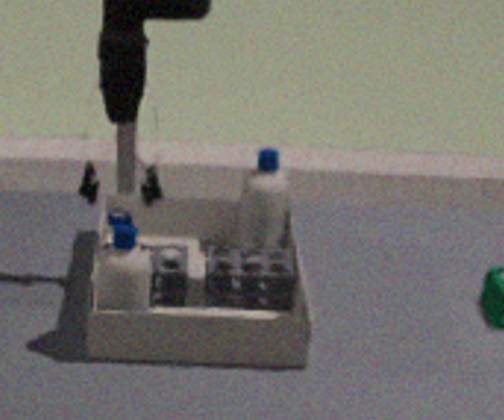

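Emit:
execute_actions:
  actions:
    - {"r2":{"joints":{"lift_m":0.985,"gripper_m":0.045}}}
  cameras: ["r2_wrist_camera"]

Emit:
execute_actions:
  actions:
    - {"r2":{"joints":{"gripper_m":0.005}}}
  cameras: ["r2_wrist_camera"]

Emit:
execute_actions:
  actions:
    - {"r2":{"joints":{"lift_m":1.2}}}
  cameras: ["r2_wrist_camera","r1_head_camera"]

Scene clock: 158.77 s.
r1.base_odometry: x=+1.075 y=+1.217 heading=+2.361 (m, m, rad; r1's odometry frame)
r1.turned_by_wheels: +0.000 (rad since the last result)
r1.turned_by_imu: +0.001 (rad since the last result)
r1.base_tilt: forward=+0.5 right=-0.3 (deg)
r1.lidar_m: 1.06 1.13 2.59 3.60 1.28 0.90 0.86 0.89 1.32 2.85 2.99 1.11
r1.base_status: not commanded
r1.joint_positions: lift_m=+1.100 arm_m=+0.001 wrist_yaw_rad=+0.000 wrist_pitch_rad=+1.570 wrist_roll_rad=+1.570 gripper_m=+0.050
r1.joint_status: not commanded
r1.motor_effort: lift_m=+20(20) arm_m=-4(4) wrist_yaw_rad=+1(0) wrist_pitch_rad=-1(1) wrist_roll_rad=+0(1) gripper_m=-3(3) wheel_0=-5(5) wheel_1=-4(4) wheel_2=+3(3) (%)
r1.hand_pose: x=+0.1719 y=-0.0874 z=+0.9896 quat_wxyz=(+0.500, +0.500, +0.500, -0.500) (m; r1's base frame)
r1.wrist_depth_mm: 1205 1160 1182 1182 1182 1205 1205 / 1205 1205 1160 1205 1205 1160 1182 / 1160 1205 1205 1182 1205 1182 1205 / 1229 1205 1205 1182 1008 1205 1205 / 1205 1205 1182 991 1008 1182 357 / 1205 1229 198 1182 200 1205 1182 / 1229 1229 1205 109 1205 1205 1205
r2.base_odometry: x=+0.210 y=-1.869 heading=-2.619 (m, m, rad; r2's odometry frame)
r2.turned_by_wheels: +0.000 (rad since the last result)
r2.turned_by_imu: -0.001 (rad since the last result)
r2.base_tilt: forward=+0.4 right=+0.3 (deg)
r2.lidar_m: 0.27 0.32 0.45 2.86 2.36 1.74 1.68 1.75 2.42 2.39 0.43 0.31
r2.base_status: not commanded
r2.joint_positions: lift_m=+0.985 arm_m=+0.479 wrist_yaw_rad=+0.000 wrist_pitch_rad=+1.570 wrist_roll_rad=+0.000 gripper_m=+0.045
r2.joint_status: all done
r2.motor_effort: lift_m=+17(18) arm_m=+5(5) wrist_yaw_rad=-1(2) wrist_pitch_rad=-2(2) wrist_roll_rad=-1(1) gripper_m=-4(4) wheel_0=-2(2) wheel_1=-1(1) wheel_2=+0(0) (%)
r2.hand_pose: x=+0.6503 y=-0.0874 z=+0.8749 quat_wxyz=(+0.707, +0.000, +0.707, +0.000) (m; r2's base frame)
r2.wrist_depth_mm: 329 324 324 191 320 319 319 / 329 329 327 304 324 322 319 / 330 332 329 327 329 324 325 / 278 283 274 272 329 330 327 / 310 307 276 271 330 332 329 / 338 345 200 213 197 332 334 / 276 320 343 - 340 338 338
pictures: r2_wrist_camera
camera_calibration (this result's frames):
r2_wrist_camera: T_world_to_cam=[[0.0315062, -0.997765, -0.0589346, -0.0438889], [-0.998243, -0.0343723, 0.048267, 0.645696], [-0.0501848, 0.0573103, -0.997094, 1.13752], [0, 0, 0, 1]] pos_world=[0.70303, -0.0867881, 1.10046]
Images, in order (width x height): r2_wrist_camera 616x392.

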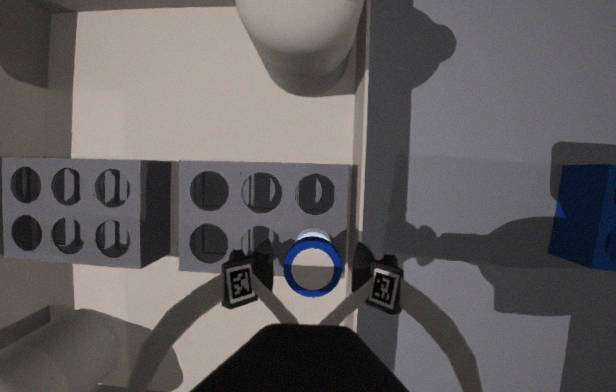

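Scene clock: 159.97 s.
r1.base_odometry: x=+1.075 y=+1.217 heading=+2.361 (m, m, rad; r1's odometry frame)
r1.turned_by_wheels: +0.000 (rad since the last result)
r1.turned_by_imu: +0.000 (rad since the last result)
r1.base_tilt: forward=+0.5 right=-0.3 (deg)
r1.lidar_m: 1.06 1.12 2.59 3.61 1.27 0.92 0.85 0.91 1.28 2.86 2.99 1.11
r1.base_status: not commanded
r1.joint_positions: lift_m=+1.100 arm_m=+0.001 wrist_yaw_rad=+0.000 wrist_pitch_rad=+1.570 wrist_roll_rad=+1.570 gripper_m=+0.050
r1.joint_status: not commanded
r1.motor_effort: lift_m=+20(20) arm_m=-5(5) wrist_yaw_rad=+0(0) wrist_pitch_rad=+0(0) wrist_roll_rad=+0(2) gripper_m=-2(2) wheel_0=-5(5) wheel_1=-4(4) wheel_2=+3(3) (%)
r1.hand_pose: x=+0.1719 y=-0.0874 z=+0.9896 quat_wxyz=(+0.500, +0.500, +0.500, -0.500) (m; r1's base frame)
r1.wrist_depth_mm: 1182 1182 1182 1182 1182 1182 1182 / 1182 1182 1205 1205 1205 1182 1160 / 1205 1205 1182 1205 1182 1205 1205 / 1229 1182 1182 1182 1008 1160 1182 / 1205 1182 1182 991 991 1205 353 / 1205 1182 198 1229 199 1205 1229 / 1205 1229 1229 109 1205 1205 1205
r2.base_odometry: x=+0.210 y=-1.869 heading=-2.619 (m, m, rad; r2's odometry frame)
r2.turned_by_wheels: +0.000 (rad since the last result)
r2.turned_by_imu: +0.000 (rad since the last result)
r2.base_tilt: forward=+0.4 right=+0.3 (deg)
r2.lidar_m: 0.28 0.30 0.44 2.86 2.36 1.72 1.69 1.78 2.46 2.39 0.41 0.30
r2.base_status: not commanded
r2.joint_positions: lift_m=+0.985 arm_m=+0.479 wrist_yaw_rad=+0.000 wrist_pitch_rad=+1.570 wrist_roll_rad=+0.000 gripper_m=+0.005
r2.joint_status: all done
r2.motor_effort: lift_m=+17(17) arm_m=+5(5) wrist_yaw_rad=+2(1) wrist_pitch_rad=-2(2) wrist_roll_rad=-1(1) gripper_m=-19(15) wheel_0=-2(2) wheel_1=-1(1) wheel_2=+0(0) (%)
r2.hand_pose: x=+0.6503 y=-0.0874 z=+0.8749 quat_wxyz=(+0.707, +0.000, +0.707, +0.000) (m; r2's base frame)
r2.wrist_depth_mm: 325 327 324 191 322 319 317 / 327 329 325 306 325 322 320 / 330 330 330 329 327 325 322 / 277 283 273 271 330 327 325 / 310 309 278 208 334 334 330 / 334 342 186 205 187 334 332 / 276 327 345 - 340 338 340
pictures: r2_wrist_camera
camera_calibration (this result's frames):
r2_wrist_camera: T_world_to_cam=[[0.0315061, -0.997765, -0.0589346, -0.0438888], [-0.998243, -0.0343721, 0.048267, 0.645696], [-0.0501848, 0.0573104, -0.997094, 1.13752], [0, 0, 0, 1]] pos_world=[0.70303, -0.0867882, 1.10046]
Images, in order (width x height): r2_wrist_camera 616x392.

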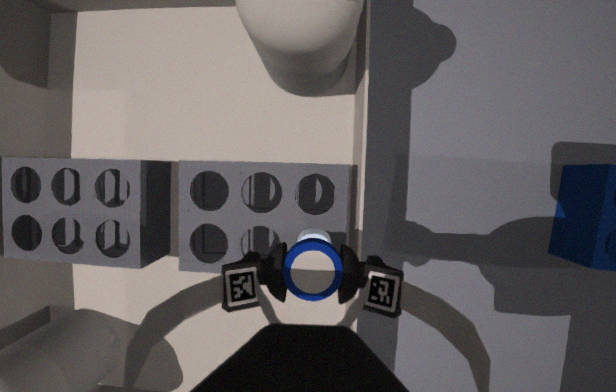

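Scene clock: 161.93 s.
r1.base_odometry: x=+1.075 y=+1.217 heading=+2.361 (m, m, rad; r1's odometry frame)
r1.turned_by_wheels: +0.000 (rad since the last result)
r1.turned_by_imu: +0.001 (rad since the last result)
r1.base_tilt: forward=+0.6 right=-0.2 (deg)
r1.lidar_m: 1.07 1.09 2.59 3.64 1.28 0.93 0.84 0.93 1.26 2.88 3.00 1.11
r1.base_status: not commanded
r1.joint_positions: lift_m=+1.100 arm_m=+0.001 wrist_yaw_rad=+0.000 wrist_pitch_rad=+1.570 wrist_roll_rad=+1.570 gripper_m=+0.050
r1.joint_status: not commanded
r1.motor_effort: lift_m=+20(20) arm_m=-4(4) wrist_yaw_rad=+0(0) wrist_pitch_rad=-1(0) wrist_roll_rad=+1(1) gripper_m=+0(2) wheel_0=-5(5) wheel_1=-3(4) wheel_2=+3(3) (%)
r1.hand_pose: x=+0.1719 y=-0.0874 z=+0.9896 quat_wxyz=(+0.500, +0.500, +0.500, -0.500) (m; r1's base frame)
r1.wrist_depth_mm: 1160 1205 1182 1205 1182 1205 1160 / 1182 1182 1205 1205 1205 1205 1205 / 1205 1182 1205 1182 1182 1205 1182 / 1205 1182 1229 1160 976 1229 1205 / 1205 1182 1205 991 991 1182 355 / 1229 1205 198 1229 199 1182 1182 / 1205 1229 1205 109 1182 1229 1182
r2.base_odometry: x=+0.210 y=-1.869 heading=-2.619 (m, m, rad; r2's odometry frame)
r2.turned_by_wheels: +0.000 (rad since the last result)
r2.turned_by_imu: +0.000 (rad since the last result)
r2.base_tilt: forward=+0.4 right=+0.3 (deg)
r2.lidar_m: 0.29 0.30 0.43 2.85 2.39 1.70 1.69 1.77 2.46 2.39 0.40 0.31
r2.base_status: not commanded
r2.joint_positions: lift_m=+1.200 arm_m=+0.479 wrist_yaw_rad=+0.000 wrist_pitch_rad=+1.570 wrist_roll_rad=+0.000 gripper_m=+0.005
r2.joint_status: all done
r2.motor_effort: lift_m=+22(20) arm_m=+5(5) wrist_yaw_rad=+0(0) wrist_pitch_rad=-2(2) wrist_roll_rad=-1(1) gripper_m=-17(19) wheel_0=-2(1) wheel_1=-1(1) wheel_2=+0(0) (%)
r2.hand_pose: x=+0.6503 y=-0.0874 z=+1.0894 quat_wxyz=(+0.707, +0.000, +0.707, +0.000) (m; r2's base frame)
r2.wrist_depth_mm: 539 539 530 535 525 525 521 / 549 544 530 402 530 525 517 / 554 544 539 539 539 535 525 / 559 521 508 488 539 508 508 / 559 559 554 206 544 544 544 / 569 418 186 206 186 539 544 / 574 580 564 - 559 559 554
pictures: r1_head_camera, r2_wrist_camera
camera_calibration (this result's frames):
r2_wrist_camera: T_world_to_cam=[[0.0315063, -0.997765, -0.0589346, -0.0312496], [-0.998243, -0.0343723, 0.0482671, 0.635347], [-0.0501849, 0.0573103, -0.997094, 1.35136], [0, 0, 0, 1]] pos_world=[0.703033, -0.0867881, 1.31492]
Images, in order (width x height): r1_head_camera 420x560, r2_wrist_camera 616x392.

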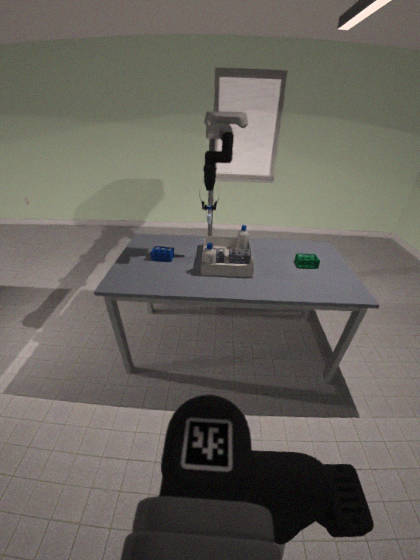

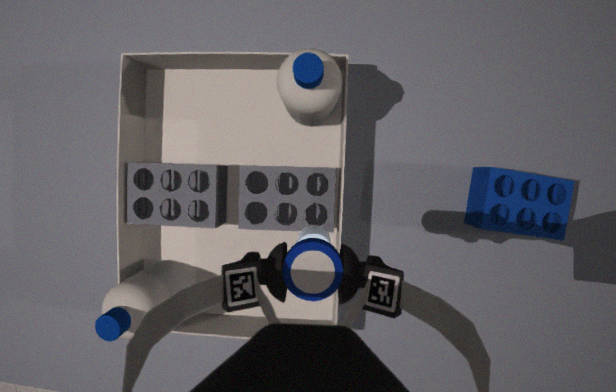

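Emit:
execute_actions:
  actions:
    - {"r2":{"base":{"strafe_m":0.57}}}
  cameras: ["r2_wrist_camera"]

Scene clock: 173.93 s.
r1.base_odometry: x=+1.075 y=+1.217 heading=+2.361 (m, m, rad; r1's odometry frame)
r1.turned_by_wheels: +0.000 (rad since the last result)
r1.turned_by_imu: +0.002 (rad since the last result)
r1.base_tilt: forward=+0.7 right=-0.2 (deg)
r1.lidar_m: 1.06 1.12 2.58 3.58 1.26 0.93 0.87 0.91 1.28 2.89 2.99 1.11
r1.base_status: not commanded
r1.joint_positions: lift_m=+1.100 arm_m=+0.001 wrist_yaw_rad=+0.000 wrist_pitch_rad=+1.570 wrist_roll_rad=+1.570 gripper_m=+0.050
r1.joint_status: not commanded
r1.motor_effort: lift_m=+20(20) arm_m=-4(5) wrist_yaw_rad=+0(0) wrist_pitch_rad=-1(1) wrist_roll_rad=+0(1) gripper_m=-3(1) wheel_0=-5(5) wheel_1=-4(4) wheel_2=+3(3) (%)
r1.hand_pose: x=+0.1719 y=-0.0874 z=+0.9896 quat_wxyz=(+0.500, +0.500, +0.500, -0.500) (m; r1's base frame)
r1.wrist_depth_mm: 1182 1182 1205 1205 1205 1182 1160 / 1205 1229 1205 1182 1182 1182 1160 / 1182 1205 1205 1205 1182 1205 1205 / 1182 1182 1205 1205 976 1182 1205 / 1205 1205 1182 991 976 1205 353 / 1229 1182 198 1229 200 1205 1182 / 1205 1205 1229 109 1205 1182 1205
r2.base_odometry: x=+0.495 y=-2.363 heading=-2.619 (m, m, rad; r2's odometry frame)
r2.turned_by_wheels: +0.000 (rad since the last result)
r2.turned_by_imu: +0.000 (rad since the last result)
r2.base_tilt: forward=+0.4 right=+0.3 (deg)
r2.lidar_m: 0.29 0.31 2.40 2.28 2.39 1.76 1.69 1.74 2.44 1.15 0.42 0.30
r2.base_status: done
r2.joint_positions: lift_m=+1.200 arm_m=+0.479 wrist_yaw_rad=+0.000 wrist_pitch_rad=+1.570 wrist_roll_rad=+0.000 gripper_m=+0.005
r2.joint_status: not commanded
r2.motor_effort: lift_m=+21(21) arm_m=+5(5) wrist_yaw_rad=+2(2) wrist_pitch_rad=-2(3) wrist_roll_rad=-1(1) gripper_m=-20(19) wheel_0=-2(7) wheel_1=-1(7) wheel_2=+0(1) (%)
r2.hand_pose: x=+0.6503 y=-0.0874 z=+1.0894 quat_wxyz=(+0.707, +0.000, +0.707, +0.000) (m; r2's base frame)
r2.wrist_depth_mm: 1281 539 539 535 525 525 521 / 1281 549 544 535 535 530 521 / 1308 554 544 539 539 530 521 / 1281 554 549 539 544 539 492 / 1308 554 554 207 539 539 535 / 1366 564 187 206 186 544 449 / 1397 574 564 - 564 549 554
pictures: r2_wrist_camera
camera_calibration (this result's frames):
r2_wrist_camera: T_world_to_cam=[[0.0315061, -0.997765, -0.0589346, -0.0312497], [-0.998243, -0.0343722, 0.048267, 0.635351], [-0.0501848, 0.0573104, -0.997094, 1.35136], [0, 0, 0, 1]] pos_world=[0.703037, -0.0867881, 1.31492]
Images, in order (width x height): r2_wrist_camera 616x392.

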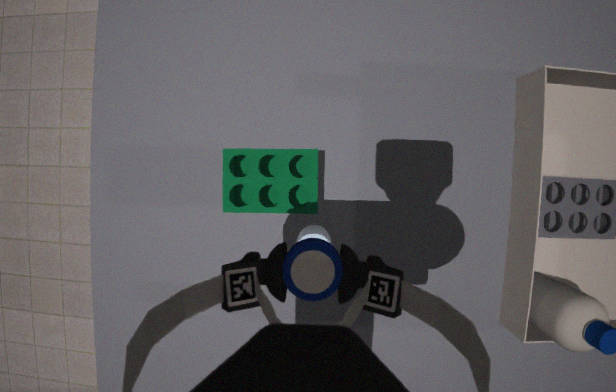

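Emit:
execute_actions:
  actions:
    - {"r2":{"base":{"strafe_m":0.022},"joints":{"arm_m":0.499,"lift_m":1.09}}}
  cameras: ["r2_wrist_camera"]

Scene clock: 181.53 s.
r1.base_odometry: x=+1.075 y=+1.217 heading=+2.361 (m, m, rad; r1's odometry frame)
r1.turned_by_wheels: +0.000 (rad since the last result)
r1.turned_by_imu: +0.002 (rad since the last result)
r1.base_tilt: forward=+0.7 right=-0.4 (deg)
r1.lidar_m: 1.06 1.13 2.59 3.60 1.27 0.92 0.86 0.91 1.30 2.87 3.00 1.13
r1.base_status: not commanded
r1.joint_positions: lift_m=+1.100 arm_m=+0.001 wrist_yaw_rad=+0.000 wrist_pitch_rad=+1.570 wrist_roll_rad=+1.570 gripper_m=+0.050
r1.joint_status: not commanded
r1.motor_effort: lift_m=+20(20) arm_m=-5(4) wrist_yaw_rad=+1(0) wrist_pitch_rad=-1(1) wrist_roll_rad=+1(0) gripper_m=-2(4) wheel_0=-5(5) wheel_1=-4(4) wheel_2=+3(3) (%)
r1.hand_pose: x=+0.1719 y=-0.0874 z=+0.9896 quat_wxyz=(+0.500, +0.500, +0.500, -0.500) (m; r1's base frame)
r1.wrist_depth_mm: 1160 1182 1182 1182 1182 1182 1205 / 1205 1182 1182 1205 1205 1182 1182 / 1205 1182 1205 1205 1182 1182 1205 / 1229 1205 1205 1182 991 1205 1205 / 1205 1205 1182 991 991 1205 353 / 1205 1229 198 1229 199 1255 1205 / 1205 1229 1205 109 1255 1205 1229
r2.base_odometry: x=+0.506 y=-2.382 heading=-2.619 (m, m, rad; r2's odometry frame)
r2.turned_by_wheels: +0.000 (rad since the last result)
r2.turned_by_imu: -0.001 (rad since the last result)
r2.base_tilt: forward=+0.4 right=+0.3 (deg)
r2.lidar_m: 0.31 0.30 2.38 2.28 2.36 1.77 1.68 1.71 2.43 1.13 0.42 0.32
r2.base_status: done
r2.joint_positions: lift_m=+1.090 arm_m=+0.498 wrist_yaw_rad=+0.000 wrist_pitch_rad=+1.570 wrist_roll_rad=+0.000 gripper_m=+0.005
r2.joint_status: all done
r2.motor_effort: lift_m=+17(19) arm_m=+5(5) wrist_yaw_rad=+0(0) wrist_pitch_rad=-2(2) wrist_roll_rad=-1(1) gripper_m=-18(18) wheel_0=+0(10) wheel_1=-1(6) wheel_2=+0(1) (%)
r2.hand_pose: x=+0.6693 y=-0.0874 z=+0.9799 quat_wxyz=(+0.707, +0.000, +0.707, +0.000) (m; r2's base frame)
r2.wrist_depth_mm: 809 430 430 427 424 418 418 / 1182 436 436 427 430 421 418 / 1205 439 439 436 433 427 424 / 1229 445 430 427 436 430 430 / 1229 445 442 208 439 433 433 / 1229 455 186 205 187 439 439 / 854 455 452 - 452 445 439
pictures: r2_wrist_camera
camera_calibration (this result's frames):
r2_wrist_camera: T_world_to_cam=[[0.0315054, -0.997765, -0.0589349, -0.0382989], [-0.998242, -0.0343721, 0.0482767, 0.659566], [-0.0501945, 0.0573104, -0.997094, 1.24315], [0, 0, 0, 1]] pos_world=[0.722013, -0.0867882, 1.20544]
Images, in order (width x height): r2_wrist_camera 616x392.

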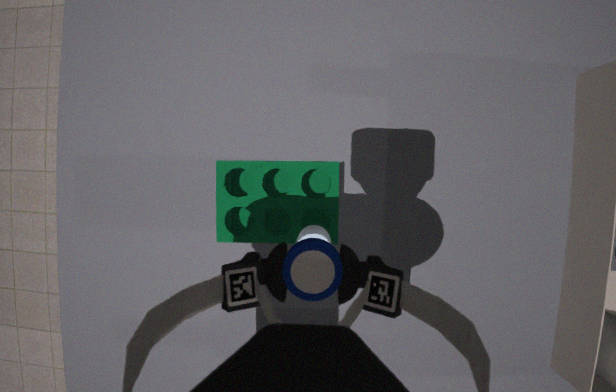

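Emit:
execute_actions:
  actions:
    - {"r2":{"joints":{"arm_m":0.503,"lift_m":1.03},"pace":"slow"}}
  cameras: ["r2_wrist_camera"]

Emit:
execute_actions:
  actions:
    - {"r2":{"joints":{"lift_m":0.98},"pace":"slow"}}
  cameras: ["r2_wrist_camera"]

Scene clock: 186.63 s.
r1.base_odometry: x=+1.075 y=+1.217 heading=+2.361 (m, m, rad; r1's odometry frame)
r1.turned_by_wheels: +0.000 (rad since the last result)
r1.turned_by_imu: +0.002 (rad since the last result)
r1.base_tilt: forward=+0.6 right=-0.2 (deg)
r1.lidar_m: 1.05 1.09 2.59 3.61 1.28 0.92 0.87 0.94 1.28 2.88 2.99 1.09
r1.base_status: not commanded
r1.joint_positions: lift_m=+1.100 arm_m=+0.001 wrist_yaw_rad=+0.000 wrist_pitch_rad=+1.570 wrist_roll_rad=+1.570 gripper_m=+0.050
r1.joint_status: not commanded
r1.motor_effort: lift_m=+20(20) arm_m=-4(4) wrist_yaw_rad=+0(2) wrist_pitch_rad=-1(0) wrist_roll_rad=+1(1) gripper_m=-2(3) wheel_0=-5(5) wheel_1=-4(4) wheel_2=+3(4) (%)
r1.hand_pose: x=+0.1719 y=-0.0874 z=+0.9896 quat_wxyz=(+0.500, +0.500, +0.500, -0.500) (m; r1's base frame)
r1.wrist_depth_mm: 1205 1205 1205 1205 1205 1182 1182 / 1182 1205 1205 1182 1205 1182 1182 / 1205 1229 1205 1182 1205 1205 1205 / 1205 1205 1182 1182 991 1205 1205 / 1205 1205 1182 991 1008 1182 355 / 1205 1205 198 1205 200 1205 1205 / 1229 1205 1205 109 1229 1182 1205
r2.base_odometry: x=+0.506 y=-2.382 heading=-2.619 (m, m, rad; r2's odometry frame)
r2.turned_by_wheels: +0.000 (rad since the last result)
r2.turned_by_imu: -0.001 (rad since the last result)
r2.base_tilt: forward=+0.4 right=+0.3 (deg)
r2.lidar_m: 0.30 0.30 2.37 2.28 2.39 1.75 1.68 1.73 2.43 1.15 0.44 0.29
r2.base_status: not commanded
r2.joint_positions: lift_m=+1.030 arm_m=+0.502 wrist_yaw_rad=+0.000 wrist_pitch_rad=+1.570 wrist_roll_rad=+0.000 gripper_m=+0.005
r2.joint_status: all done
r2.motor_effort: lift_m=+17(19) arm_m=+5(7) wrist_yaw_rad=-1(1) wrist_pitch_rad=-2(3) wrist_roll_rad=-1(1) gripper_m=-16(17) wheel_0=+0(0) wheel_1=-1(1) wheel_2=+0(0) (%)
r2.hand_pose: x=+0.6732 y=-0.0874 z=+0.9199 quat_wxyz=(+0.707, +0.000, +0.707, +0.000) (m; r2's base frame)
r2.wrist_depth_mm: 373 370 370 364 366 357 362 / 379 377 375 370 368 366 362 / 382 384 377 375 368 368 366 / 387 382 351 320 373 370 368 / 389 389 377 206 379 377 375 / 397 394 186 205 187 379 377 / 399 392 392 - 387 382 379
pictures: r2_wrist_camera
camera_calibration (this result's frames):
r2_wrist_camera: T_world_to_cam=[[0.0315054, -0.997765, -0.0589349, -0.0419604], [-0.998242, -0.034372, 0.0482769, 0.66644], [-0.0501947, 0.0573104, -0.997094, 1.18353], [0, 0, 0, 1]] pos_world=[0.725997, -0.0867882, 1.14544]
Images, in order (width x height): r2_wrist_camera 616x392.

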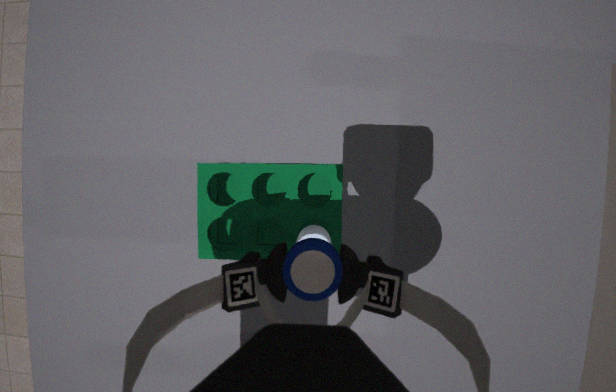

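Scene clock: 187.93 s.
r1.base_odometry: x=+1.075 y=+1.217 heading=+2.361 (m, m, rad; r1's odometry frame)
r1.turned_by_wheels: +0.000 (rad since the last result)
r1.turned_by_imu: +0.000 (rad since the last result)
r1.base_tilt: forward=+0.6 right=-0.3 (deg)
r1.lidar_m: 1.06 1.11 2.59 3.62 1.28 0.91 0.87 0.93 1.28 2.88 2.97 1.11
r1.base_status: not commanded
r1.joint_positions: lift_m=+1.100 arm_m=+0.001 wrist_yaw_rad=+0.000 wrist_pitch_rad=+1.570 wrist_roll_rad=+1.570 gripper_m=+0.050
r1.joint_status: not commanded
r1.motor_effort: lift_m=+20(20) arm_m=-4(5) wrist_yaw_rad=+0(0) wrist_pitch_rad=-1(0) wrist_roll_rad=+1(0) gripper_m=-2(4) wheel_0=-5(5) wheel_1=-4(4) wheel_2=+3(3) (%)
r1.hand_pose: x=+0.1719 y=-0.0874 z=+0.9896 quat_wxyz=(+0.500, +0.500, +0.500, -0.500) (m; r1's base frame)
r1.wrist_depth_mm: 1205 1160 1182 1182 1160 1182 1205 / 1182 1182 1182 1182 1182 1182 1182 / 1182 1160 1205 1182 1182 1182 1205 / 1182 1205 1205 1205 991 1205 1205 / 1182 1182 1205 991 976 1205 355 / 1205 1229 198 1229 200 1205 1229 / 1182 1205 1229 109 1205 1205 1229
r2.base_odometry: x=+0.506 y=-2.382 heading=-2.619 (m, m, rad; r2's odometry frame)
r2.turned_by_wheels: +0.000 (rad since the last result)
r2.turned_by_imu: +0.000 (rad since the last result)
r2.base_tilt: forward=+0.3 right=+0.3 (deg)
r2.lidar_m: 0.30 0.31 2.37 2.27 2.37 1.77 1.68 1.73 2.46 1.16 0.43 0.32
r2.base_status: not commanded
r2.joint_positions: lift_m=+0.980 arm_m=+0.502 wrist_yaw_rad=+0.000 wrist_pitch_rad=+1.570 wrist_roll_rad=+0.000 gripper_m=+0.005
r2.joint_status: all done
r2.motor_effort: lift_m=+17(12) arm_m=+5(5) wrist_yaw_rad=-3(1) wrist_pitch_rad=-2(2) wrist_roll_rad=-1(1) gripper_m=-18(19) wheel_0=+0(0) wheel_1=-1(1) wheel_2=+0(0) (%)
r2.hand_pose: x=+0.6732 y=-0.0874 z=+0.8699 quat_wxyz=(+0.707, +0.000, +0.707, +0.000) (m; r2's base frame)
r2.wrist_depth_mm: 325 325 324 319 315 314 314 / 329 325 324 322 320 317 317 / 332 327 327 324 324 319 319 / 336 332 271 268 325 324 322 / 340 336 274 207 329 325 325 / 342 340 186 206 186 329 329 / 347 345 340 - 336 332 332
pictures: r2_wrist_camera
camera_calibration (this result's frames):
r2_wrist_camera: T_world_to_cam=[[0.0315055, -0.997765, -0.0589349, -0.0449075], [-0.998242, -0.0343722, 0.0482769, 0.668856], [-0.0501947, 0.0573104, -0.997094, 1.13367], [0, 0, 0, 1]] pos_world=[0.726, -0.0867881, 1.09544]
Images, in order (width x height): r2_wrist_camera 616x392.

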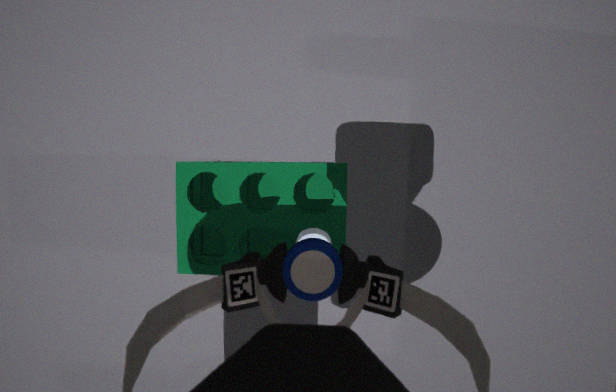

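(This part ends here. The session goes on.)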